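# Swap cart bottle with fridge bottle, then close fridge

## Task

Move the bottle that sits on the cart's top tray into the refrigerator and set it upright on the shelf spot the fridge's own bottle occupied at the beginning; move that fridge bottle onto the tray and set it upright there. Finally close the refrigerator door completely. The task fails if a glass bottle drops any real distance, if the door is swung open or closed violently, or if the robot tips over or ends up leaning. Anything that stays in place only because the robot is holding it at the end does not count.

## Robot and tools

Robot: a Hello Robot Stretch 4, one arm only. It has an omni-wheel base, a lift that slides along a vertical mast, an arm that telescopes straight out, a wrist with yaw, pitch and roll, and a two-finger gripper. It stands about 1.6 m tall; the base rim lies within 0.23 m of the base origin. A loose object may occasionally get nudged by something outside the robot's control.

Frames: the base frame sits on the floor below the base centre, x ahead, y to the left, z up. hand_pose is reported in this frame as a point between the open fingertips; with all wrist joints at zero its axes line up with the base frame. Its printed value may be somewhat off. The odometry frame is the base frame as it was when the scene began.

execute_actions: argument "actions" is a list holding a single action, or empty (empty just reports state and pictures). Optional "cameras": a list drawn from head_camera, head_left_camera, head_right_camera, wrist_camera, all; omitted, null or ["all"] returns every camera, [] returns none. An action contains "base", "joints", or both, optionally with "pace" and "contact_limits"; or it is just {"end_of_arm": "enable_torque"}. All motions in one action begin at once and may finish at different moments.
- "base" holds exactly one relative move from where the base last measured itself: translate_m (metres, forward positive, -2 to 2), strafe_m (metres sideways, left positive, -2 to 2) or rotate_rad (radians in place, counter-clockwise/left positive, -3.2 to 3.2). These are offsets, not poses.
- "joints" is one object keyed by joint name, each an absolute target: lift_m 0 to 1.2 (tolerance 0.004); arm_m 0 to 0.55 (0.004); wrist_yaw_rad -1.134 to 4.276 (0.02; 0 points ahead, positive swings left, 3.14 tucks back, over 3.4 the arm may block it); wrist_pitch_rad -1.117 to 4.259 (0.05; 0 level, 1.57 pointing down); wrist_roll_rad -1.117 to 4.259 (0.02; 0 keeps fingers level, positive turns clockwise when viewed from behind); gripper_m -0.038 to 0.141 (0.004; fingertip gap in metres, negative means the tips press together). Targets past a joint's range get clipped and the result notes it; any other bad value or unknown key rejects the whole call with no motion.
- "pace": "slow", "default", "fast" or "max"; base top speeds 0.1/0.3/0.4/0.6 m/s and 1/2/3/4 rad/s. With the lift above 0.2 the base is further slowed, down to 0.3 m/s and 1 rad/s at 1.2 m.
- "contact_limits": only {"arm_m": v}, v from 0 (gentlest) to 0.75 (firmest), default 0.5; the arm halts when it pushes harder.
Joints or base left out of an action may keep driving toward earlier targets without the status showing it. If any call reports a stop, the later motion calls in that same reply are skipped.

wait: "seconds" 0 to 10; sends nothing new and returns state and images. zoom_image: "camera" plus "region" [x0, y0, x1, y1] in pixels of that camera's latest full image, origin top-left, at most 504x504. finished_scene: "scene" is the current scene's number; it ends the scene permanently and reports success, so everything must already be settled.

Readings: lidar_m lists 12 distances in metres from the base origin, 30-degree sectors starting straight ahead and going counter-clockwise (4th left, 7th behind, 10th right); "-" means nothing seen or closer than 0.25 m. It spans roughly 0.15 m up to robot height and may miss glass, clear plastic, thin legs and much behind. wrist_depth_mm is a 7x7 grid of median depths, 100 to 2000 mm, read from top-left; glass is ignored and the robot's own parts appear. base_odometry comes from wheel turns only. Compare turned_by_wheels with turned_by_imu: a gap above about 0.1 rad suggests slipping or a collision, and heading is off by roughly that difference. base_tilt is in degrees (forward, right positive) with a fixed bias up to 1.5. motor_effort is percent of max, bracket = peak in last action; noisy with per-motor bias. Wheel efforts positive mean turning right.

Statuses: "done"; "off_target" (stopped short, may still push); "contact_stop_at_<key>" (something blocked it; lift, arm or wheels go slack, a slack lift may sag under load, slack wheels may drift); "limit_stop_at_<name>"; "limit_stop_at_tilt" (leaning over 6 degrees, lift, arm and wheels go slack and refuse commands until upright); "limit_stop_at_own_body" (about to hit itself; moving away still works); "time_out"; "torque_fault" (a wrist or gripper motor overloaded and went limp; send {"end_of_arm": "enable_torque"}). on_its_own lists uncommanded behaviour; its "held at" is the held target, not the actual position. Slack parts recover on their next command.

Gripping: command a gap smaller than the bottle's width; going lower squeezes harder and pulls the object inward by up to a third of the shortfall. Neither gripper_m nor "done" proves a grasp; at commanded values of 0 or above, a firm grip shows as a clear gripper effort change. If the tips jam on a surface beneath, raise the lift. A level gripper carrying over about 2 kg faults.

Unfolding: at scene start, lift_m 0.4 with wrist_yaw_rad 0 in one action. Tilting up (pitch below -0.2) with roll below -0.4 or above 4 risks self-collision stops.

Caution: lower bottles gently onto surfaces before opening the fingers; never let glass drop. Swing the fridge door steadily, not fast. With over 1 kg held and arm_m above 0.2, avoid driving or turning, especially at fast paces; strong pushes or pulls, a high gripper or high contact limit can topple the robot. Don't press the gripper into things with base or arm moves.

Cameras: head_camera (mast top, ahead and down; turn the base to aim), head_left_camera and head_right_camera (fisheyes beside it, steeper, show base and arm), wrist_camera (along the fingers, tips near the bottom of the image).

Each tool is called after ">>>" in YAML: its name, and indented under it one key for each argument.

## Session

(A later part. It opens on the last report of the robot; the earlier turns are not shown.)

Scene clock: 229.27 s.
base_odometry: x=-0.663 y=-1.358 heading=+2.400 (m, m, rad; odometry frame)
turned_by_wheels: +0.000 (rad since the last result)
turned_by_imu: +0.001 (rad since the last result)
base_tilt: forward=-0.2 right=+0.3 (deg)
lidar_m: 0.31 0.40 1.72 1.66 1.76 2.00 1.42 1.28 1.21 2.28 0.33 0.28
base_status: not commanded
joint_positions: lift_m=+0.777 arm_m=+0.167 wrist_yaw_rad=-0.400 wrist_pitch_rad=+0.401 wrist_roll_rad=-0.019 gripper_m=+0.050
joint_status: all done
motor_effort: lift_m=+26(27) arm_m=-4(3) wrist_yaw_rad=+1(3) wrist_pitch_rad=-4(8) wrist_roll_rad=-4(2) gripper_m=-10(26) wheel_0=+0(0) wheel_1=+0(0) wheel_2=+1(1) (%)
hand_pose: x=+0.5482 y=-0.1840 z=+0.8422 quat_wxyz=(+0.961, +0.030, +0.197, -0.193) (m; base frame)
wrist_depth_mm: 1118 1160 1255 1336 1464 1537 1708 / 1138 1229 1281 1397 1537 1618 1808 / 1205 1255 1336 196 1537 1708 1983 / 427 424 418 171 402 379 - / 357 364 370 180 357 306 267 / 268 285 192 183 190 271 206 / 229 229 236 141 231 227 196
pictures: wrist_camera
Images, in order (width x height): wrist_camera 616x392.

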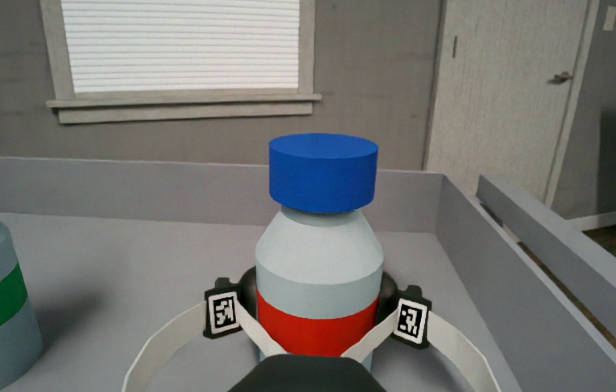

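>>> execute_actions:
  actions:
    - {"joints":{"gripper_m":0.11,"arm_m":0.161,"lift_m":0.779}}
  cameras: ["wrist_camera"]

>>> execute_actions:
  actions:
    - {"joints":{"lift_m":0.91}}
  cameras: ["wrist_camera","head_camera"]

Scene clock: 233.43 s.
base_odometry: x=-0.663 y=-1.358 heading=+2.400 (m, m, rad; odometry frame)
turned_by_wheels: +0.000 (rad since the last result)
turned_by_imu: +0.001 (rad since the last result)
base_tilt: forward=-0.1 right=+0.3 (deg)
lidar_m: 0.30 0.39 1.72 1.66 1.74 1.99 1.42 1.29 1.20 2.26 0.34 0.29
base_status: not commanded
joint_positions: lift_m=+0.779 arm_m=+0.162 wrist_yaw_rad=-0.400 wrist_pitch_rad=+0.402 wrist_roll_rad=-0.019 gripper_m=+0.110
joint_status: all done
motor_effort: lift_m=+26(25) arm_m=-4(7) wrist_yaw_rad=+0(3) wrist_pitch_rad=-5(7) wrist_roll_rad=-3(1) gripper_m=+3(14) wheel_0=+0(0) wheel_1=+0(0) wheel_2=+1(1) (%)
hand_pose: x=+0.5432 y=-0.1839 z=+0.8439 quat_wxyz=(+0.961, +0.030, +0.197, -0.193) (m; base frame)
wrist_depth_mm: 1098 1182 1229 1366 1430 1499 1708 / 1138 1255 1336 1366 1576 1661 1708 / 1182 1229 1397 202 1618 1708 1983 / 433 427 418 175 404 375 - / 362 366 370 183 359 301 267 / 271 285 200 187 198 238 204 / 232 233 238 146 236 232 193
pictures: wrist_camera
Images, in order (width x height): wrist_camera 616x392.

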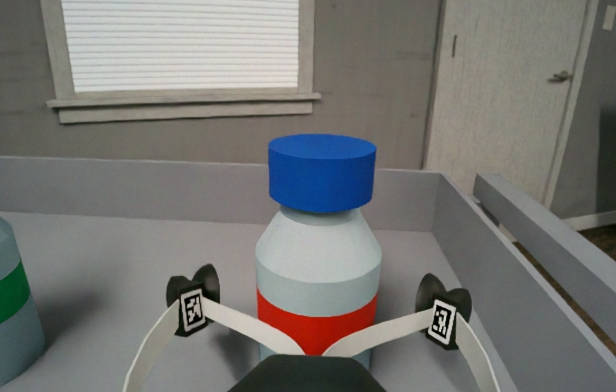

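Scene clock: 235.03 s.
base_odometry: x=-0.663 y=-1.358 heading=+2.400 (m, m, rad; odometry frame)
turned_by_wheels: +0.000 (rad since the last result)
turned_by_imu: +0.000 (rad since the last result)
base_tilt: forward=-0.3 right=+0.3 (deg)
lidar_m: 0.30 0.39 1.72 1.67 1.75 2.01 1.42 1.27 1.20 2.28 0.32 0.28
base_status: not commanded
joint_positions: lift_m=+0.910 arm_m=+0.162 wrist_yaw_rad=-0.400 wrist_pitch_rad=+0.402 wrist_roll_rad=-0.019 gripper_m=+0.110
joint_status: all done
motor_effort: lift_m=+27(27) arm_m=-4(4) wrist_yaw_rad=-1(1) wrist_pitch_rad=-6(7) wrist_roll_rad=-3(1) gripper_m=-5(0) wheel_0=+0(0) wheel_1=+0(1) wheel_2=+1(1) (%)
hand_pose: x=+0.5432 y=-0.1839 z=+0.9749 quat_wxyz=(+0.961, +0.030, +0.198, -0.193) (m; base frame)
wrist_depth_mm: 1098 1205 1281 1336 1464 1576 1708 / 1138 1229 1336 1397 1537 1618 1708 / 1182 1281 1397 1464 1618 1708 1921 / 1281 1366 1430 1618 1708 1863 - / 1308 1430 1499 1618 1808 - - / 477 469 201 462 452 397 1708 / 392 394 404 146 394 324 1397
pictures: head_camera, wrist_camera
Images, in order (width x height): head_camera 420x560, wrist_camera 616x392.

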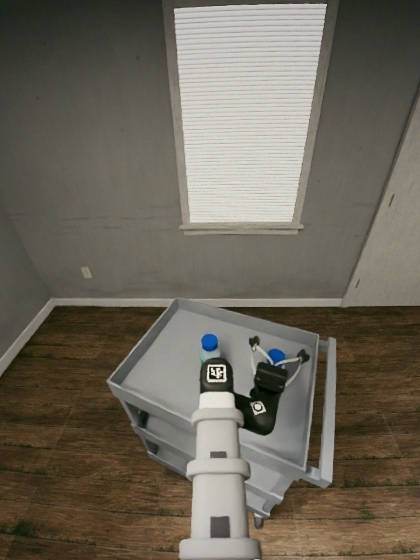

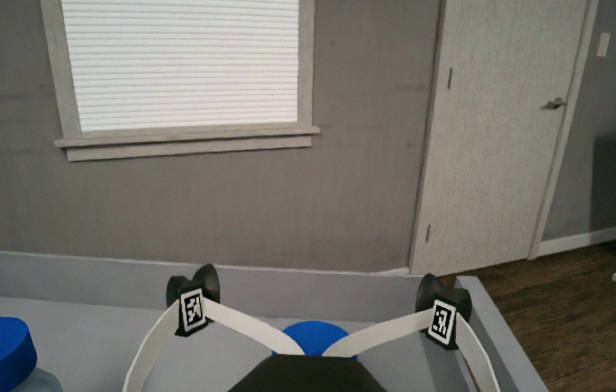

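>>> execute_actions:
  actions:
    - {"base":{"rotate_rad":0.185},"joints":{"wrist_yaw_rad":0,"arm_m":0.1}}
  cameras: ["wrist_camera","head_camera"]

Scene clock: 241.17 s.
base_odometry: x=-0.663 y=-1.358 heading=+2.585 (m, m, rad; odometry frame)
turned_by_wheels: +0.185 (rad since the last result)
turned_by_imu: +0.188 (rad since the last result)
base_tilt: forward=-0.3 right=+0.3 (deg)
lidar_m: 0.31 0.50 1.66 1.65 1.88 1.94 1.43 1.20 3.06 2.27 0.31 0.28
base_status: done
joint_positions: lift_m=+0.910 arm_m=+0.101 wrist_yaw_rad=+0.000 wrist_pitch_rad=+0.402 wrist_roll_rad=-0.019 gripper_m=+0.110
joint_status: all done
motor_effort: lift_m=+27(26) arm_m=-4(7) wrist_yaw_rad=+0(5) wrist_pitch_rad=-5(6) wrist_roll_rad=+0(0) gripper_m=-2(5) wheel_0=+0(3) wheel_1=+0(4) wheel_2=+0(4) (%)
hand_pose: x=+0.5371 y=-0.0875 z=+0.9748 quat_wxyz=(+0.980, -0.009, +0.200, +0.002) (m; base frame)
wrist_depth_mm: 1576 1537 1397 1336 1255 1182 1138 / 1661 1537 1499 1366 1281 1255 1182 / 1708 1708 1618 1464 1366 1255 1229 / 1756 1808 1618 1537 1397 1397 1308 / 1863 1921 564 597 535 1430 1397 / 402 439 200 287 473 439 421 / 379 397 404 146 402 402 407
pictures: head_camera, wrist_camera
Images, in order (width x height): head_camera 420x560, wrist_camera 616x392.

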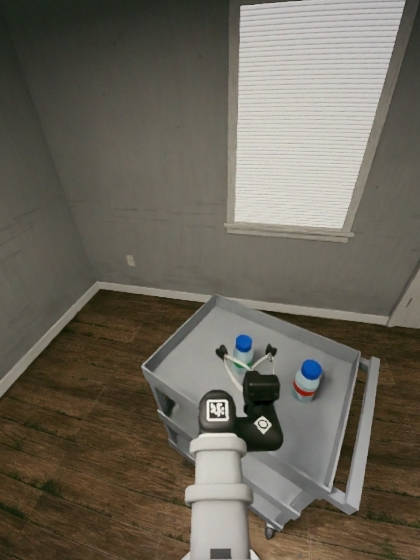

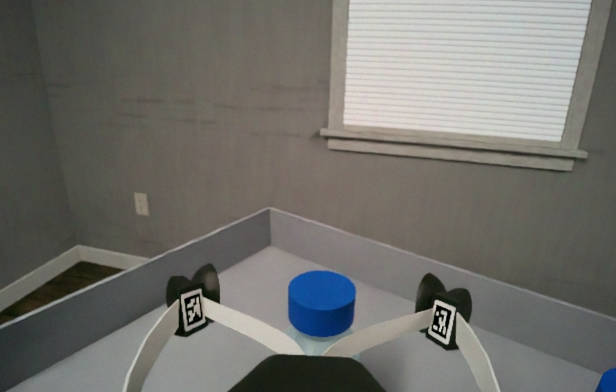

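>>> execute_actions:
  actions:
    - {"base":{"rotate_rad":-0.012},"joints":{"arm_m":0.155,"lift_m":0.88}}
  cameras: []

>>> execute_actions:
  actions:
    - {"joints":{"lift_m":0.782}}
  cameras: ["wrist_camera","head_camera"]

Scene clock: 245.87 s.
base_odometry: x=-0.663 y=-1.358 heading=+2.573 (m, m, rad; odometry frame)
turned_by_wheels: -0.012 (rad since the last result)
turned_by_imu: -0.011 (rad since the last result)
base_tilt: forward=-0.2 right=+0.3 (deg)
lidar_m: 0.31 0.46 1.68 1.65 1.89 1.94 1.45 1.18 3.07 2.25 0.32 0.30
base_status: done
joint_positions: lift_m=+0.880 arm_m=+0.154 wrist_yaw_rad=+0.000 wrist_pitch_rad=+0.402 wrist_roll_rad=-0.019 gripper_m=+0.110
joint_status: all done
motor_effort: lift_m=+15(25) arm_m=+5(5) wrist_yaw_rad=+1(1) wrist_pitch_rad=-6(7) wrist_roll_rad=+0(3) gripper_m=-3(4) wheel_0=-1(1) wheel_1=-2(4) wheel_2=-2(2) (%)
hand_pose: x=+0.5906 y=-0.0874 z=+0.9458 quat_wxyz=(+0.980, -0.009, +0.200, +0.002) (m; base frame)
wrist_depth_mm: 1537 1464 1308 1281 1229 1160 1078 / 1576 1499 1430 1336 1281 1229 1160 / 1661 1618 1464 1397 1336 1255 1182 / 1808 1708 1537 1499 1397 1308 1255 / 1863 1756 512 525 484 1366 1336 / 364 407 200 229 433 392 373 / 353 359 368 146 364 364 368
pictures: none
No camera images: the call's "cameras" was empty. Leave "cameras" out to get every camera's image.

Scene clock: 247.30 s.
base_odometry: x=-0.663 y=-1.358 heading=+2.573 (m, m, rad; odometry frame)
turned_by_wheels: +0.000 (rad since the last result)
turned_by_imu: +0.000 (rad since the last result)
base_tilt: forward=-0.3 right=+0.3 (deg)
lidar_m: 0.33 0.45 1.65 1.65 1.90 1.95 1.41 1.18 3.07 2.26 0.31 0.28
base_status: not commanded
joint_positions: lift_m=+0.782 arm_m=+0.154 wrist_yaw_rad=+0.000 wrist_pitch_rad=+0.402 wrist_roll_rad=-0.019 gripper_m=+0.110
joint_status: all done
motor_effort: lift_m=+14(14) arm_m=+4(4) wrist_yaw_rad=+0(0) wrist_pitch_rad=-5(6) wrist_roll_rad=-2(2) gripper_m=-2(1) wheel_0=-1(1) wheel_1=-2(2) wheel_2=-2(2) (%)
hand_pose: x=+0.5906 y=-0.0874 z=+0.8478 quat_wxyz=(+0.980, -0.009, +0.200, +0.002) (m; base frame)
wrist_depth_mm: 1537 1464 1336 1308 1205 1138 1098 / 1576 1499 1430 1336 1255 1182 1138 / 1708 1618 1464 216 1366 1255 1205 / 353 404 484 191 430 389 1205 / 334 373 377 198 368 370 349 / 286 290 202 203 213 289 303 / 239 238 242 146 240 239 253
pictures: head_camera, wrist_camera
Images, in order (width x height): head_camera 420x560, wrist_camera 616x392.

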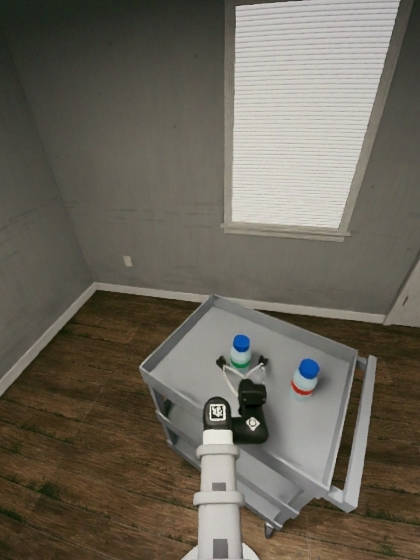

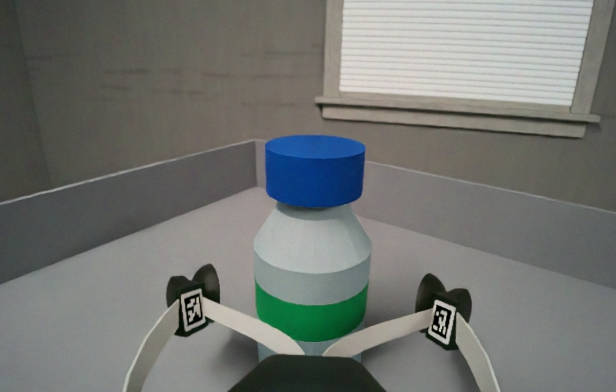

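>>> execute_actions:
  actions:
    - {"joints":{"arm_m":0.171,"lift_m":0.778,"gripper_m":0.015}}
  cameras: ["wrist_camera"]

>>> execute_actions:
  actions:
    - {"joints":{"lift_m":0.88}}
  cameras: ["wrist_camera"]

Scene clock: 254.27 s.
base_odometry: x=-0.663 y=-1.358 heading=+2.573 (m, m, rad; odometry frame)
turned_by_wheels: +0.000 (rad since the last result)
turned_by_imu: +0.001 (rad since the last result)
base_tilt: forward=-0.3 right=+0.3 (deg)
lidar_m: 0.33 0.48 1.68 1.64 1.88 1.96 1.44 1.17 3.07 2.28 0.31 0.28
base_status: not commanded
joint_positions: lift_m=+0.778 arm_m=+0.170 wrist_yaw_rad=+0.000 wrist_pitch_rad=+0.406 wrist_roll_rad=-0.019 gripper_m=+0.015
joint_status: all done
motor_effort: lift_m=+16(16) arm_m=+4(4) wrist_yaw_rad=-1(2) wrist_pitch_rad=-16(15) wrist_roll_rad=-3(2) gripper_m=-24(26) wheel_0=-1(1) wheel_1=-2(2) wheel_2=-1(2) (%)
hand_pose: x=+0.6063 y=-0.0874 z=+0.8428 quat_wxyz=(+0.979, -0.009, +0.201, +0.002) (m; base frame)
wrist_depth_mm: 1499 1430 1366 1308 1160 1138 1078 / 1576 1499 1397 1336 1281 1205 1138 / 1661 1618 1430 168 1336 1281 1205 / 340 394 466 156 404 370 1205 / 325 359 362 165 353 355 332 / 276 283 183 164 180 289 289 / 232 223 231 170 204 158 240
pictures: wrist_camera
Images, in order (width x height): wrist_camera 616x392.

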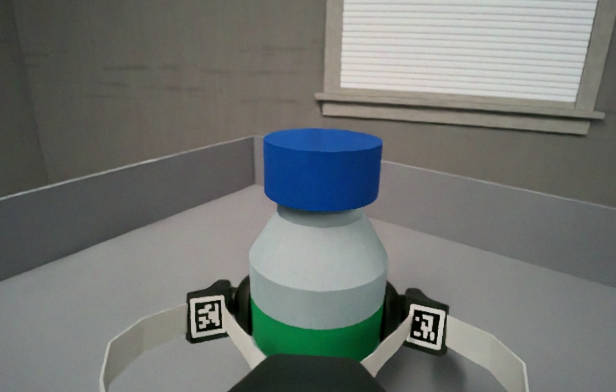

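Scene clock: 255.70 s.
base_odometry: x=-0.663 y=-1.358 heading=+2.573 (m, m, rad; odometry frame)
turned_by_wheels: +0.000 (rad since the last result)
turned_by_imu: +0.000 (rad since the last result)
base_tilt: forward=-0.2 right=+0.3 (deg)
lidar_m: 0.33 0.45 1.65 1.65 1.87 1.94 1.44 1.18 3.07 2.27 0.31 0.30
base_status: not commanded
joint_positions: lift_m=+0.879 arm_m=+0.170 wrist_yaw_rad=+0.000 wrist_pitch_rad=+0.406 wrist_roll_rad=-0.019 gripper_m=+0.015
joint_status: all done
motor_effort: lift_m=+28(29) arm_m=+4(4) wrist_yaw_rad=-1(0) wrist_pitch_rad=-17(18) wrist_roll_rad=-3(2) gripper_m=-26(22) wheel_0=-1(1) wheel_1=-2(2) wheel_2=-1(1) (%)
hand_pose: x=+0.6062 y=-0.0874 z=+0.9437 quat_wxyz=(+0.979, -0.009, +0.202, +0.002) (m; base frame)
wrist_depth_mm: 1537 1430 1308 1255 1205 1160 1078 / 1576 1464 1366 1308 1255 1182 1118 / 1708 1537 1537 168 1281 1255 1182 / 1808 1661 1537 156 1397 1336 1281 / 1756 1708 500 165 433 1366 1308 / 355 397 183 164 179 387 364 / 349 345 353 170 263 158 355
pictures: wrist_camera
Images, in order (width x height): wrist_camera 616x392.

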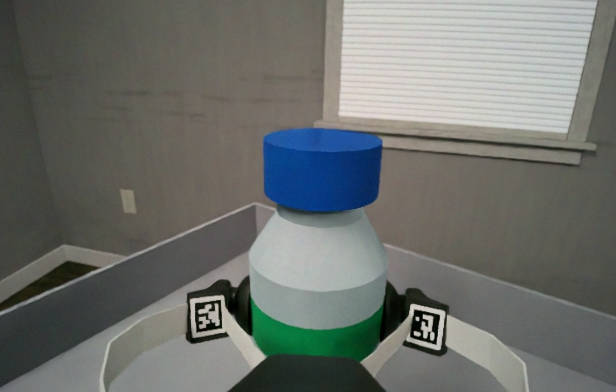

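>>> execute_actions:
  actions:
    - {"base":{"rotate_rad":1.8},"joints":{"arm_m":0.14,"lift_m":0.9}}
  cameras: []

>>> execute_actions:
  actions:
    - {"base":{"rotate_rad":1.64},"joints":{"lift_m":0.9}}
  cameras: []

>>> execute_actions:
  actions:
    - {"base":{"translate_m":0.75},"joints":{"lift_m":0.16,"wrist_pitch_rad":0.37}}
  cameras: ["wrist_camera","head_camera"]

Scene clock: 264.90 s.
base_odometry: x=-0.663 y=-1.358 heading=-1.911 (m, m, rad; odometry frame)
turned_by_wheels: +1.800 (rad since the last result)
turned_by_imu: +1.818 (rad since the last result)
base_tilt: forward=-0.3 right=+0.2 (deg)
lidar_m: 0.52 2.09 1.93 1.42 1.18 2.23 2.78 0.31 0.32 0.35 1.76 1.67
base_status: done
joint_positions: lift_m=+0.899 arm_m=+0.141 wrist_yaw_rad=+0.000 wrist_pitch_rad=+0.406 wrist_roll_rad=-0.019 gripper_m=+0.015
joint_status: all done
motor_effort: lift_m=+28(28) arm_m=-4(4) wrist_yaw_rad=+0(5) wrist_pitch_rad=-18(18) wrist_roll_rad=-1(1) gripper_m=-23(28) wheel_0=+0(3) wheel_1=-1(1) wheel_2=+0(3) (%)
hand_pose: x=+0.5767 y=-0.0873 z=+0.9638 quat_wxyz=(+0.979, -0.009, +0.201, +0.002) (m; base frame)
wrist_depth_mm: 1661 1708 1464 1366 1182 1118 1008 / 1661 1808 1576 1430 1281 1138 1042 / 1756 1863 1708 169 1255 1205 1078 / 1756 - 1808 156 1308 1205 1098 / 1756 - 1921 165 1336 1281 1160 / 1618 1576 183 164 180 1281 1205 / 1366 1281 1366 170 750 158 1255
pictures: none
No camera images: the call's "cameras" was empty. Leave "cameras" out to get every camera's image.

Scene clock: 267.03 s.
base_odometry: x=-0.663 y=-1.358 heading=-0.271 (m, m, rad; odometry frame)
turned_by_wheels: +1.640 (rad since the last result)
turned_by_imu: +1.656 (rad since the last result)
base_tilt: forward=-0.2 right=+0.3 (deg)
lidar_m: 0.49 1.17 2.25 0.36 0.29 0.29 0.39 1.75 1.66 1.75 2.02 1.46
base_status: done
joint_positions: lift_m=+0.899 arm_m=+0.141 wrist_yaw_rad=+0.000 wrist_pitch_rad=+0.406 wrist_roll_rad=-0.019 gripper_m=+0.015
joint_status: all done
motor_effort: lift_m=+28(29) arm_m=-4(5) wrist_yaw_rad=+0(3) wrist_pitch_rad=-17(18) wrist_roll_rad=-1(2) gripper_m=-26(25) wheel_0=+1(7) wheel_1=-1(3) wheel_2=+1(2) (%)
hand_pose: x=+0.5767 y=-0.0874 z=+0.9638 quat_wxyz=(+0.979, -0.009, +0.201, +0.002) (m; base frame)
wrist_depth_mm: 715 820 1060 1308 1397 1281 1229 / - 831 1078 1366 1397 1308 1255 / - 878 1118 169 1042 1366 1308 / - 904 1160 156 1098 1499 1336 / - 931 1182 164 1118 1537 1430 / 1618 976 184 164 179 1576 1499 / 1366 1060 1255 170 732 158 1397
pictures: none
No camera images: the call's "cameras" was empty. Leave "cameras" out to get every camera's image.

Scene clock: 271.03 s.
base_odometry: x=+0.060 y=-1.559 heading=-0.271 (m, m, rad; odometry frame)
turned_by_wheels: +0.000 (rad since the last result)
turned_by_imu: +0.001 (rad since the last result)
base_tilt: forward=-0.3 right=+0.3 (deg)
lidar_m: 0.54 0.54 0.55 2.04 2.51 0.89 0.97 2.15 2.07 1.86 1.34 0.71
base_status: done
joint_positions: lift_m=+0.160 arm_m=+0.141 wrist_yaw_rad=+0.000 wrist_pitch_rad=+0.376 wrist_roll_rad=-0.019 gripper_m=+0.015
joint_status: all done
motor_effort: lift_m=+16(25) arm_m=-4(4) wrist_yaw_rad=+0(1) wrist_pitch_rad=-18(23) wrist_roll_rad=+0(2) gripper_m=-23(23) wheel_0=-1(3) wheel_1=-1(7) wheel_2=+2(12) (%)
hand_pose: x=+0.5800 y=-0.0874 z=+0.2326 quat_wxyz=(+0.982, -0.009, +0.187, +0.002) (m; base frame)
wrist_depth_mm: 379 452 521 683 778 683 634 / 382 466 544 723 809 699 654 / 394 480 574 168 809 750 668 / 407 500 603 156 654 715 668 / 418 517 597 165 473 504 477 / 427 525 184 165 180 402 368 / 459 449 462 169 317 159 368
pictures: head_camera, wrist_camera
Images, in order (width x height): head_camera 420x560, wrist_camera 616x392.

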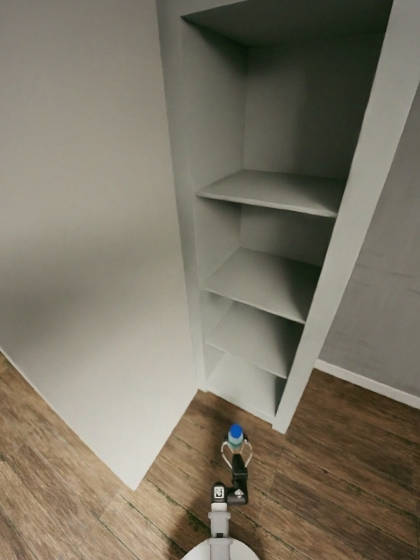

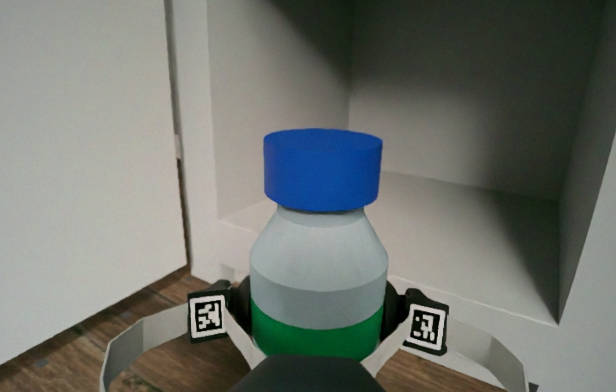

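>>> execute_actions:
  actions:
    - {"base":{"rotate_rad":-0.07},"joints":{"arm_m":0.48}}
  cameras: ["wrist_camera","head_camera"]

Scene clock: 285.27 s.
base_odometry: x=+0.060 y=-1.559 heading=-0.341 (m, m, rad; odometry frame)
turned_by_wheels: -0.070 (rad since the last result)
turned_by_imu: -0.069 (rad since the last result)
base_tilt: forward=-0.3 right=+0.3 (deg)
lidar_m: 0.76 0.55 0.53 2.01 2.52 0.89 0.92 2.20 2.06 2.03 1.38 0.72
base_status: done
joint_positions: lift_m=+0.160 arm_m=+0.479 wrist_yaw_rad=+0.000 wrist_pitch_rad=+0.376 wrist_roll_rad=-0.019 gripper_m=+0.015
joint_status: all done
motor_effort: lift_m=+16(16) arm_m=+4(5) wrist_yaw_rad=+0(5) wrist_pitch_rad=-18(18) wrist_roll_rad=-5(0) gripper_m=-24(22) wheel_0=-1(2) wheel_1=+0(4) wheel_2=+1(6) (%)
hand_pose: x=+0.9185 y=-0.0874 z=+0.2327 quat_wxyz=(+0.982, -0.009, +0.187, +0.002) (m; base frame)
wrist_depth_mm: 249 301 389 504 473 427 394 / 253 310 402 535 496 439 402 / 260 320 421 169 508 462 424 / 267 329 439 156 525 480 436 / 273 343 442 165 466 473 445 / 279 338 183 164 180 384 384 / 287 291 301 169 236 158 317
pictures: head_camera, wrist_camera
Images, in order (width x height): head_camera 420x560, wrist_camera 616x392.

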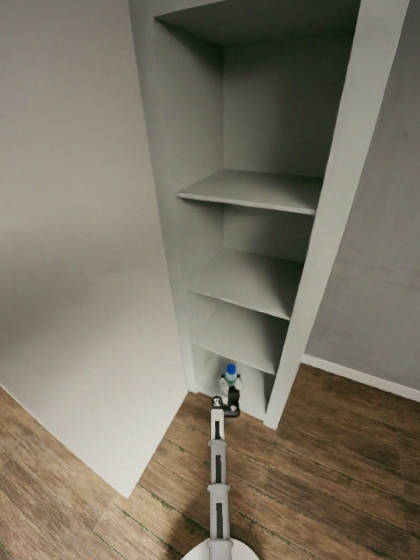

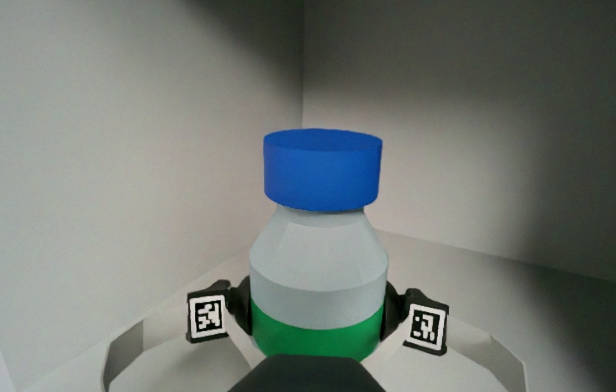

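>>> execute_actions:
  actions:
    - {"joints":{"lift_m":0.108}}
  cameras: []

>>> execute_actions:
  actions:
    - {"joints":{"lift_m":0.099},"pace":"slow"}
  cameras: []

Scene clock: 289.27 s.
base_odometry: x=+0.060 y=-1.559 heading=-0.341 (m, m, rad; odometry frame)
turned_by_wheels: +0.000 (rad since the last result)
turned_by_imu: +0.001 (rad since the last result)
base_tilt: forward=-0.2 right=+0.3 (deg)
lidar_m: 0.78 0.54 0.54 1.99 2.48 0.89 0.93 2.21 2.05 1.99 1.38 0.72
base_status: not commanded
joint_positions: lift_m=+0.108 arm_m=+0.479 wrist_yaw_rad=+0.000 wrist_pitch_rad=+0.376 wrist_roll_rad=-0.019 gripper_m=+0.015
joint_status: all done
motor_effort: lift_m=+16(15) arm_m=+4(4) wrist_yaw_rad=+1(2) wrist_pitch_rad=-19(17) wrist_roll_rad=-2(0) gripper_m=-29(25) wheel_0=-1(1) wheel_1=+0(0) wheel_2=+1(1) (%)
hand_pose: x=+0.9185 y=-0.0874 z=+0.1806 quat_wxyz=(+0.982, -0.009, +0.187, +0.002) (m; base frame)
wrist_depth_mm: 250 303 389 504 473 424 394 / 254 314 402 530 492 436 404 / 260 319 424 168 504 459 424 / 266 332 433 156 512 473 436 / 274 336 379 164 364 392 397 / 271 287 183 164 180 298 298 / 235 228 234 170 205 158 250
pictures: none
No camera images: the call's "cameras" was empty. Leave "cameras" out to get every camera's image.

Scene clock: 289.97 s.
base_odometry: x=+0.060 y=-1.559 heading=-0.341 (m, m, rad; odometry frame)
turned_by_wheels: +0.000 (rad since the last result)
turned_by_imu: +0.000 (rad since the last result)
base_tilt: forward=-0.2 right=+0.3 (deg)
lidar_m: 0.75 0.55 0.53 2.00 2.50 0.90 0.91 2.19 2.06 2.02 1.39 0.71
base_status: not commanded
joint_positions: lift_m=+0.099 arm_m=+0.479 wrist_yaw_rad=+0.000 wrist_pitch_rad=+0.374 wrist_roll_rad=-0.019 gripper_m=+0.015
joint_status: all done
motor_effort: lift_m=+15(16) arm_m=+4(4) wrist_yaw_rad=+0(1) wrist_pitch_rad=-12(18) wrist_roll_rad=-3(1) gripper_m=-24(25) wheel_0=-1(1) wheel_1=+0(0) wheel_2=+1(1) (%)
hand_pose: x=+0.9187 y=-0.0874 z=+0.1723 quat_wxyz=(+0.983, -0.009, +0.186, +0.002) (m; base frame)
wrist_depth_mm: 251 301 392 508 473 430 389 / 253 309 404 525 492 439 404 / 260 320 418 167 500 459 421 / 267 330 436 156 496 473 436 / 273 329 366 165 351 373 377 / 264 278 184 164 179 289 286 / 230 218 224 170 201 159 236
pictures: none
No camera images: the call's "cameras" was empty. Leave "cameras" out to get every camera's image.

Touching. Release with retraction.

>>> execute_actions:
  actions:
    - {"joints":{"gripper_m":0.05,"arm_m":0.468,"lift_m":0.101},"pace":"slow"}
  cameras: ["wrist_camera"]

>>> execute_actions:
  actions:
    - {"joints":{"gripper_m":0.11,"arm_m":0.463,"lift_m":0.104}}
  cameras: ["wrist_camera"]

>>> execute_actions:
  actions:
    - {"joints":{"arm_m":0.14}}
  cameras: ["wrist_camera","head_left_camera"]

Scene clock: 294.53 s.
base_odometry: x=+0.060 y=-1.559 heading=-0.341 (m, m, rad; odometry frame)
turned_by_wheels: +0.000 (rad since the last result)
turned_by_imu: +0.001 (rad since the last result)
base_tilt: forward=-0.2 right=+0.4 (deg)
lidar_m: 0.76 0.54 0.53 2.00 2.50 0.87 0.93 2.20 2.06 2.01 1.34 0.74
base_status: not commanded
joint_positions: lift_m=+0.101 arm_m=+0.469 wrist_yaw_rad=+0.000 wrist_pitch_rad=+0.371 wrist_roll_rad=-0.019 gripper_m=+0.050
joint_status: all done
motor_effort: lift_m=+26(28) arm_m=-4(6) wrist_yaw_rad=+1(1) wrist_pitch_rad=-5(12) wrist_roll_rad=+0(3) gripper_m=-7(25) wheel_0=-1(1) wheel_1=+0(0) wheel_2=+1(1) (%)
hand_pose: x=+0.9084 y=-0.0875 z=+0.1741 quat_wxyz=(+0.983, -0.009, +0.185, +0.002) (m; base frame)
wrist_depth_mm: 253 306 394 512 484 433 399 / 259 315 410 535 496 449 413 / 263 325 427 183 512 469 427 / 271 334 442 170 500 473 445 / 279 334 370 176 359 384 389 / 268 283 193 178 189 293 293 / 236 222 232 140 227 228 241
pictures: wrist_camera
Images, in order (width x height): wrist_camera 616x392.

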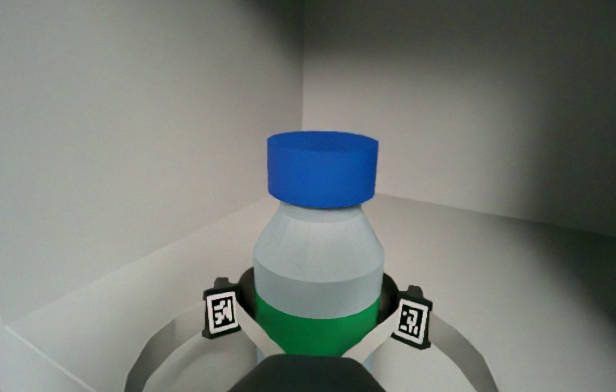

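Scene clock: 296.00 s.
base_odometry: x=+0.060 y=-1.559 heading=-0.341 (m, m, rad; odometry frame)
turned_by_wheels: +0.000 (rad since the last result)
turned_by_imu: +0.000 (rad since the last result)
base_tilt: forward=-0.2 right=+0.3 (deg)
lidar_m: 0.78 0.55 0.52 2.00 2.50 0.89 0.92 2.19 2.06 2.02 1.40 0.74
base_status: not commanded
joint_positions: lift_m=+0.103 arm_m=+0.464 wrist_yaw_rad=+0.000 wrist_pitch_rad=+0.372 wrist_roll_rad=-0.019 gripper_m=+0.110
joint_status: all done
motor_effort: lift_m=+27(28) arm_m=-4(3) wrist_yaw_rad=-2(2) wrist_pitch_rad=-6(10) wrist_roll_rad=+0(2) gripper_m=-2(12) wheel_0=-1(1) wheel_1=+0(0) wheel_2=+1(1) (%)
hand_pose: x=+0.9033 y=-0.0874 z=+0.1767 quat_wxyz=(+0.983, -0.009, +0.185, +0.002) (m; base frame)
wrist_depth_mm: 255 306 402 517 488 436 404 / 259 319 415 539 500 455 418 / 265 330 427 193 517 469 436 / 273 340 452 174 508 477 445 / 281 336 375 180 364 389 389 / 271 285 200 183 195 285 297 / 246 232 236 146 230 235 247
pictures: wrist_camera
Images, in order (width x height): wrist_camera 616x392.

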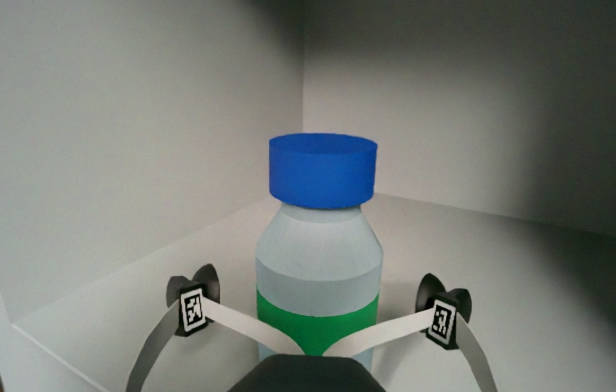

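Scene clock: 298.07 s.
base_odometry: x=+0.060 y=-1.559 heading=-0.341 (m, m, rad; odometry frame)
turned_by_wheels: +0.000 (rad since the last result)
turned_by_imu: +0.001 (rad since the last result)
base_tilt: forward=-0.2 right=+0.4 (deg)
lidar_m: 0.75 0.56 0.54 1.98 2.53 0.90 0.90 2.21 2.06 1.98 1.37 0.73
base_status: not commanded
joint_positions: lift_m=+0.103 arm_m=+0.141 wrist_yaw_rad=+0.000 wrist_pitch_rad=+0.372 wrist_roll_rad=-0.019 gripper_m=+0.110
joint_status: all done
motor_effort: lift_m=+27(27) arm_m=-4(3) wrist_yaw_rad=+1(0) wrist_pitch_rad=-8(6) wrist_roll_rad=-4(1) gripper_m=+1(3) wheel_0=+0(1) wheel_1=+0(0) wheel_2=+1(1) (%)
hand_pose: x=+0.5804 y=-0.0874 z=+0.1767 quat_wxyz=(+0.983, -0.009, +0.185, +0.002) (m; base frame)
wrist_depth_mm: 415 500 591 809 750 683 394 / 421 517 621 809 788 707 315 / 436 539 634 723 809 732 314 / 439 554 564 500 559 554 325 / 455 597 569 477 424 392 340 / 480 484 201 504 424 373 349 / 402 397 407 146 399 387 364
pictures: head_left_camera, wrist_camera
Images, in order (width x height): head_left_camera 420x672, wrist_camera 616x392.

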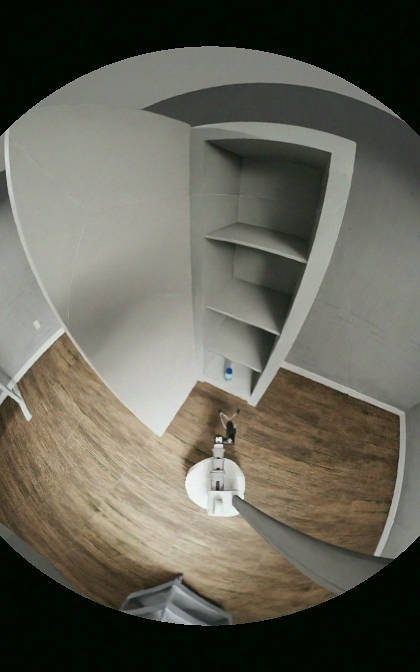

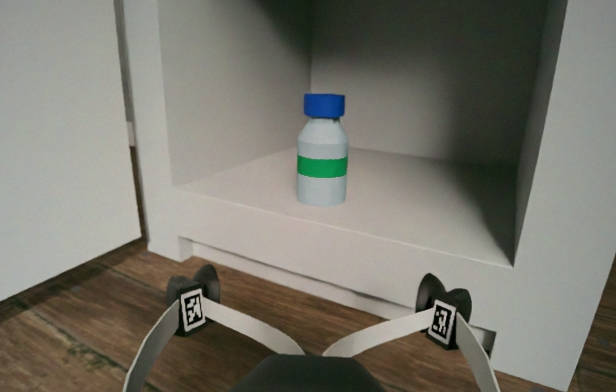

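>>> execute_actions:
  actions:
    - {"base":{"translate_m":-0.06},"joints":{"lift_m":0.45,"gripper_m":0.02}}
  cameras: []

>>> execute_actions:
  actions:
    - {"joints":{"wrist_pitch_rad":1.5,"arm_m":0.02,"lift_m":0.5}}
  cameras: ["head_left_camera"]

>>> execute_actions:
  actions:
    - {"base":{"strafe_m":0.92}}
  cameras: []

>>> execute_actions:
  actions:
    - {"base":{"rotate_rad":-0.44},"joints":{"arm_m":0.2}}
  cameras: ["head_left_camera","head_camera"]

Scene clock: 308.17 s.
base_odometry: x=+0.004 y=-1.539 heading=-0.341 (m, m, rad; odometry frame)
turned_by_wheels: +0.000 (rad since the last result)
turned_by_imu: +0.001 (rad since the last result)
base_tilt: forward=-0.2 right=+0.2 (deg)
lidar_m: 0.83 0.57 0.58 2.02 2.48 0.83 0.88 2.15 2.04 2.09 1.42 0.79
base_status: done
joint_positions: lift_m=+0.450 arm_m=+0.141 wrist_yaw_rad=+0.000 wrist_pitch_rad=+0.372 wrist_roll_rad=-0.019 gripper_m=+0.020
joint_status: all done
motor_effort: lift_m=+27(28) arm_m=-4(4) wrist_yaw_rad=-1(0) wrist_pitch_rad=-7(7) wrist_roll_rad=+0(1) gripper_m=-6(2) wheel_0=+0(5) wheel_1=+1(5) wheel_2=-1(10) (%)
hand_pose: x=+0.5803 y=-0.0874 z=+0.5228 quat_wxyz=(+0.983, -0.009, +0.185, +0.002) (m; base frame)
wrist_depth_mm: 436 530 627 842 809 715 334 / 445 544 654 878 842 759 345 / 455 554 627 676 699 627 357 / 469 569 707 946 891 445 373 / 477 597 732 991 931 842 392 / 488 615 691 210 213 439 891 / 512 597 723 143 668 445 866
pictures: none
No camera images: the call's "cameras" was empty. Leave "cameras" out to get every camera's image.

Scene clock: 309.53 s.
base_odometry: x=+0.004 y=-1.539 heading=-0.341 (m, m, rad; odometry frame)
turned_by_wheels: +0.000 (rad since the last result)
turned_by_imu: +0.000 (rad since the last result)
base_tilt: forward=-0.3 right=+0.3 (deg)
lidar_m: 0.79 0.57 0.57 2.02 2.49 0.83 0.87 2.15 2.03 2.09 1.42 0.79
base_status: not commanded
joint_positions: lift_m=+0.500 arm_m=+0.021 wrist_yaw_rad=+0.000 wrist_pitch_rad=+1.500 wrist_roll_rad=-0.019 gripper_m=+0.020
joint_status: all done
motor_effort: lift_m=+26(28) arm_m=-4(6) wrist_yaw_rad=+1(1) wrist_pitch_rad=+0(5) wrist_roll_rad=-1(1) gripper_m=-5(8) wheel_0=+0(0) wheel_1=+1(1) wheel_2=-1(1) (%)
hand_pose: x=+0.2120 y=-0.0874 z=+0.3900 quat_wxyz=(+0.732, -0.007, +0.682, +0.006) (m; base frame)
wrist_depth_mm: 609 661 661 647 654 634 634 / 661 640 647 634 627 627 627 / 640 634 634 627 621 621 609 / 634 627 627 621 615 609 603 / 634 609 609 603 603 609 585 / 609 603 397 210 213 585 591 / 603 394 387 143 387 580 574
pictures: head_left_camera
Images, in order (width x height): head_left_camera 420x672.

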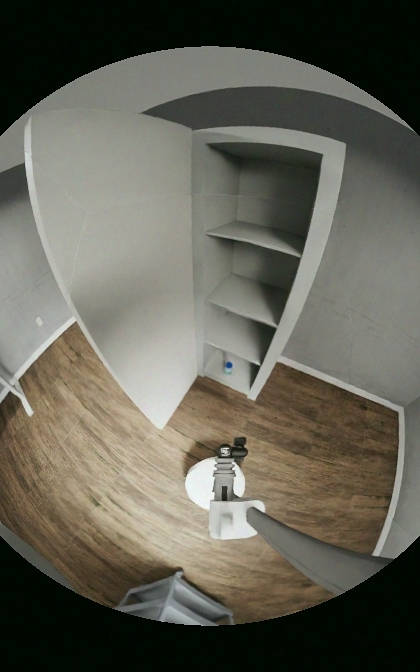

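Scene clock: 313.93 s.
base_odometry: x=+0.311 y=-0.671 heading=-0.341 (m, m, rad; odometry frame)
turned_by_wheels: +0.000 (rad since the last result)
turned_by_imu: +0.001 (rad since the last result)
base_tilt: forward=-0.2 right=+0.2 (deg)
lidar_m: 1.79 1.96 1.12 1.08 1.42 1.93 1.99 0.99 2.85 2.73 0.59 0.57
base_status: done
joint_positions: lift_m=+0.500 arm_m=+0.021 wrist_yaw_rad=+0.000 wrist_pitch_rad=+1.500 wrist_roll_rad=-0.019 gripper_m=+0.020
joint_status: not commanded
motor_effort: lift_m=+26(26) arm_m=-5(4) wrist_yaw_rad=+0(2) wrist_pitch_rad=+0(0) wrist_roll_rad=-1(1) gripper_m=-4(5) wheel_0=+2(10) wheel_1=+0(9) wheel_2=-1(2) (%)
hand_pose: x=+0.2120 y=-0.0874 z=+0.3900 quat_wxyz=(+0.732, -0.007, +0.682, +0.006) (m; base frame)
wrist_depth_mm: 668 647 661 647 640 640 634 / 661 640 640 647 634 627 544 / 647 640 627 615 627 615 603 / 640 627 621 621 615 609 597 / 627 615 615 609 609 597 591 / 609 609 394 210 214 591 580 / 603 392 392 143 387 580 574
pictures: none
No camera images: the call's "cameras" was empty. Leave "cameras" out to get every camera's image.

Scene clock: 315.57 s.
base_odometry: x=+0.311 y=-0.671 heading=-0.781 (m, m, rad; odometry frame)
turned_by_wheels: -0.440 (rad since the last result)
turned_by_imu: -0.444 (rad since the last result)
base_tilt: forward=-0.3 right=+0.4 (deg)
lidar_m: 0.59 1.85 1.92 1.10 1.12 1.52 1.92 1.11 1.02 2.87 2.48 0.58
base_status: done
joint_positions: lift_m=+0.500 arm_m=+0.199 wrist_yaw_rad=+0.000 wrist_pitch_rad=+1.500 wrist_roll_rad=-0.019 gripper_m=+0.020
joint_status: all done
motor_effort: lift_m=+26(26) arm_m=+4(5) wrist_yaw_rad=+0(2) wrist_pitch_rad=-2(3) wrist_roll_rad=-2(2) gripper_m=-3(5) wheel_0=+0(3) wheel_1=+1(4) wheel_2=-1(6) (%)
hand_pose: x=+0.3905 y=-0.0874 z=+0.3900 quat_wxyz=(+0.732, -0.007, +0.682, +0.007) (m; base frame)
wrist_depth_mm: 668 661 654 640 544 263 257 / 661 654 647 640 544 342 621 / 647 634 627 627 621 615 615 / 627 621 615 615 615 603 603 / 621 627 615 603 597 591 597 / 609 615 597 209 213 580 591 / 609 597 591 143 574 574 569
pictures: head_camera, head_left_camera
Images, in order (width x height): head_camera 420x560, head_left_camera 420x672.

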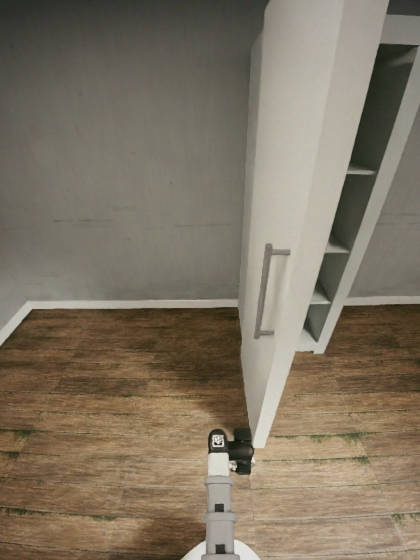

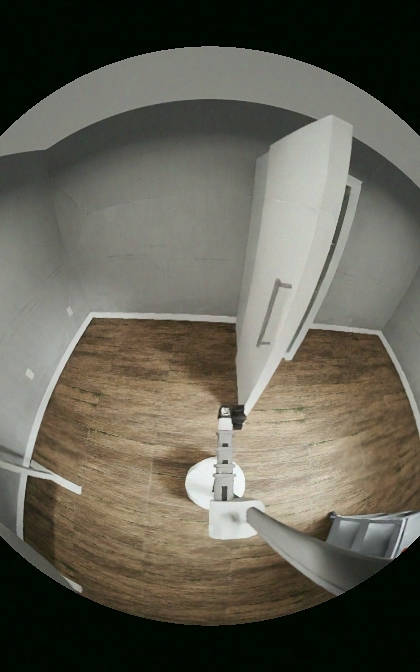

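>>> execute_actions:
  actions:
    - {"joints":{"arm_m":0.42,"lift_m":0.42}}
  cameras: []

>>> execute_actions:
  actions:
    - {"base":{"strafe_m":-0.25},"pace":"slow"}
  cameras: ["head_camera"]

>>> execute_actions:
  actions: []
  cameras: ["head_camera"]

Scene clock: 323.17 s.
base_odometry: x=+0.311 y=-0.671 heading=-0.781 (m, m, rad; odometry frame)
turned_by_wheels: +0.000 (rad since the last result)
turned_by_imu: +0.001 (rad since the last result)
base_tilt: forward=-0.1 right=+0.3 (deg)
lidar_m: 0.61 1.82 1.91 1.11 1.14 1.54 1.93 1.11 1.02 2.83 2.46 0.57
base_status: not commanded
joint_positions: lift_m=+0.420 arm_m=+0.419 wrist_yaw_rad=+0.000 wrist_pitch_rad=+1.500 wrist_roll_rad=-0.019 gripper_m=+0.020
joint_status: all done
motor_effort: lift_m=+15(25) arm_m=+4(3) wrist_yaw_rad=+0(2) wrist_pitch_rad=+0(2) wrist_roll_rad=-2(0) gripper_m=-8(4) wheel_0=+0(0) wheel_1=+1(1) wheel_2=-1(1) (%)
hand_pose: x=+0.6105 y=-0.0874 z=+0.3109 quat_wxyz=(+0.732, -0.007, +0.682, +0.007) (m; base frame)
wrist_depth_mm: 580 569 569 564 554 234 - / 569 569 564 554 549 234 170 / 564 554 549 544 539 234 170 / 554 544 535 539 535 233 170 / 544 535 535 530 525 229 168 / 535 525 530 210 214 226 167 / 521 521 521 143 508 199 -
pictures: none
No camera images: the call's "cameras" was empty. Leave "cameras" out to get every camera's image.

Scene clock: 326.80 s.
base_odometry: x=+0.135 y=-0.849 heading=-0.781 (m, m, rad; odometry frame)
turned_by_wheels: +0.000 (rad since the last result)
turned_by_imu: +0.001 (rad since the last result)
base_tilt: forward=-0.2 right=+0.3 (deg)
lidar_m: 0.80 1.82 2.18 1.33 1.38 1.87 1.94 0.85 0.80 2.62 2.46 0.69
base_status: done
joint_positions: lift_m=+0.420 arm_m=+0.419 wrist_yaw_rad=+0.000 wrist_pitch_rad=+1.501 wrist_roll_rad=-0.019 gripper_m=+0.020
joint_status: not commanded
motor_effort: lift_m=+15(15) arm_m=+4(4) wrist_yaw_rad=+0(1) wrist_pitch_rad=+0(4) wrist_roll_rad=-1(2) gripper_m=+0(6) wheel_0=+0(10) wheel_1=-2(3) wheel_2=-1(2) (%)
hand_pose: x=+0.6104 y=-0.0874 z=+0.3109 quat_wxyz=(+0.731, -0.007, +0.682, +0.007) (m; base frame)
wrist_depth_mm: 574 580 569 559 407 287 234 / 569 564 549 554 488 325 259 / 564 554 549 549 539 387 290 / 554 549 539 539 525 462 342 / 539 535 535 530 521 525 512 / 530 530 525 210 213 512 508 / 521 517 512 143 504 504 500
pictures: head_camera
Images, in order (width x height): head_camera 420x560.

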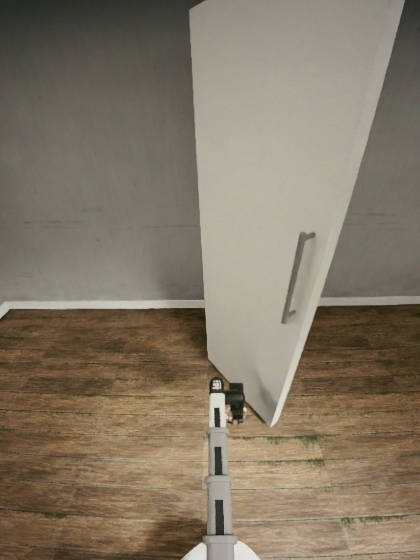

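Scene clock: 326.80 s.
base_odometry: x=+0.135 y=-0.849 heading=-0.781 (m, m, rad; odometry frame)
turned_by_wheels: +0.000 (rad since the last result)
turned_by_imu: +0.001 (rad since the last result)
base_tilt: forward=-0.2 right=+0.3 (deg)
lidar_m: 0.80 1.82 2.18 1.33 1.38 1.87 1.94 0.85 0.80 2.62 2.46 0.69
base_status: done
joint_positions: lift_m=+0.420 arm_m=+0.419 wrist_yaw_rad=+0.000 wrist_pitch_rad=+1.501 wrist_roll_rad=-0.019 gripper_m=+0.020
joint_status: not commanded
motor_effort: lift_m=+15(15) arm_m=+4(4) wrist_yaw_rad=+0(1) wrist_pitch_rad=+0(4) wrist_roll_rad=-1(2) gripper_m=+0(6) wheel_0=+0(10) wheel_1=-2(3) wheel_2=-1(2) (%)
hand_pose: x=+0.6104 y=-0.0874 z=+0.3109 quat_wxyz=(+0.731, -0.007, +0.682, +0.007) (m; base frame)
wrist_depth_mm: 574 580 569 559 407 287 234 / 569 564 549 554 488 325 259 / 564 554 549 549 539 387 290 / 554 549 539 539 525 462 342 / 539 535 535 530 521 525 512 / 530 530 525 210 213 512 508 / 521 517 512 143 504 504 500
pictures: head_camera
Images, in order (width x height): head_camera 420x560.

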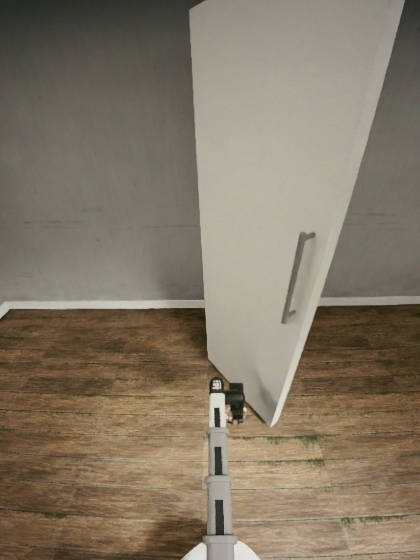

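>>> wait:
  seconds: 5

Scene clock: 333.17 s.
base_odometry: x=+0.135 y=-0.849 heading=-0.781 (m, m, rad; odometry frame)
turned_by_wheels: +0.000 (rad since the last result)
turned_by_imu: +0.002 (rad since the last result)
base_tilt: forward=-0.2 right=+0.3 (deg)
lidar_m: 0.93 1.82 2.17 1.34 1.39 1.88 1.95 0.87 0.80 2.61 2.47 0.82
base_status: done
joint_positions: lift_m=+0.420 arm_m=+0.419 wrist_yaw_rad=+0.000 wrist_pitch_rad=+1.501 wrist_roll_rad=-0.019 gripper_m=+0.020
joint_status: not commanded
motor_effort: lift_m=+15(15) arm_m=+4(4) wrist_yaw_rad=-1(1) wrist_pitch_rad=-3(4) wrist_roll_rad=+0(2) gripper_m=-8(6) wheel_0=+0(10) wheel_1=-2(3) wheel_2=-1(2) (%)
hand_pose: x=+0.6104 y=-0.0874 z=+0.3109 quat_wxyz=(+0.731, -0.007, +0.682, +0.007) (m; base frame)
wrist_depth_mm: 580 574 574 564 554 459 387 / 574 564 559 559 554 539 445 / 554 549 549 549 544 535 539 / 549 544 539 539 539 525 525 / 549 530 530 530 525 517 517 / 535 530 521 211 213 508 504 / 525 521 517 143 504 504 500
wait: 5.00 s; at rest from the start
pictures: head_camera, head_left_camera, head_right_camera, wrist_camera
Images, in order (width x height): head_camera 420x560, head_left_camera 420x672, head_right_camera 420x672, wrist_camera 616x392.

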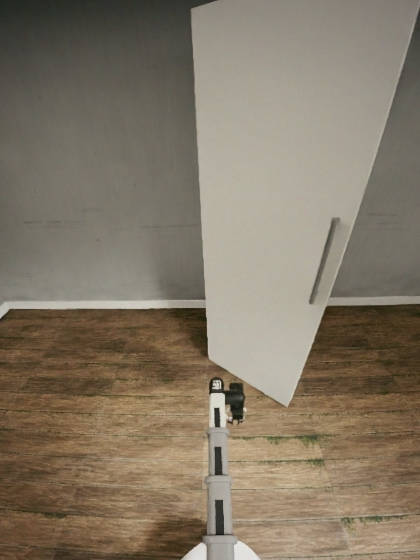

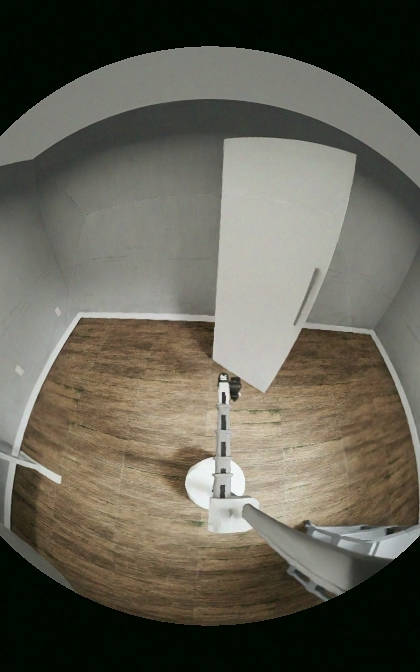

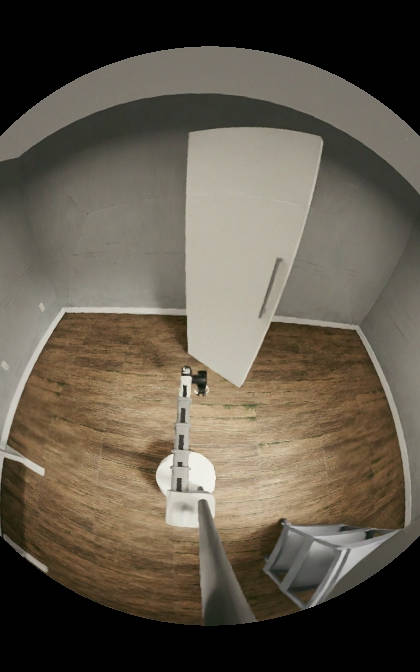

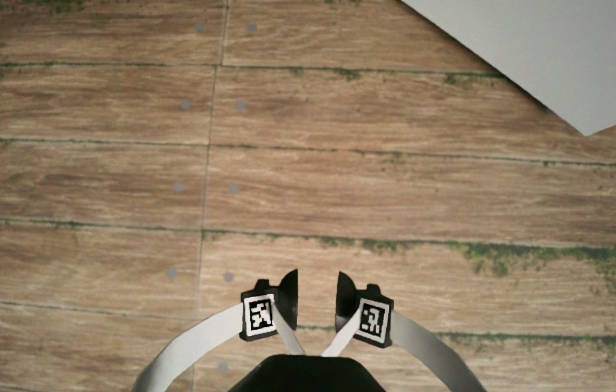

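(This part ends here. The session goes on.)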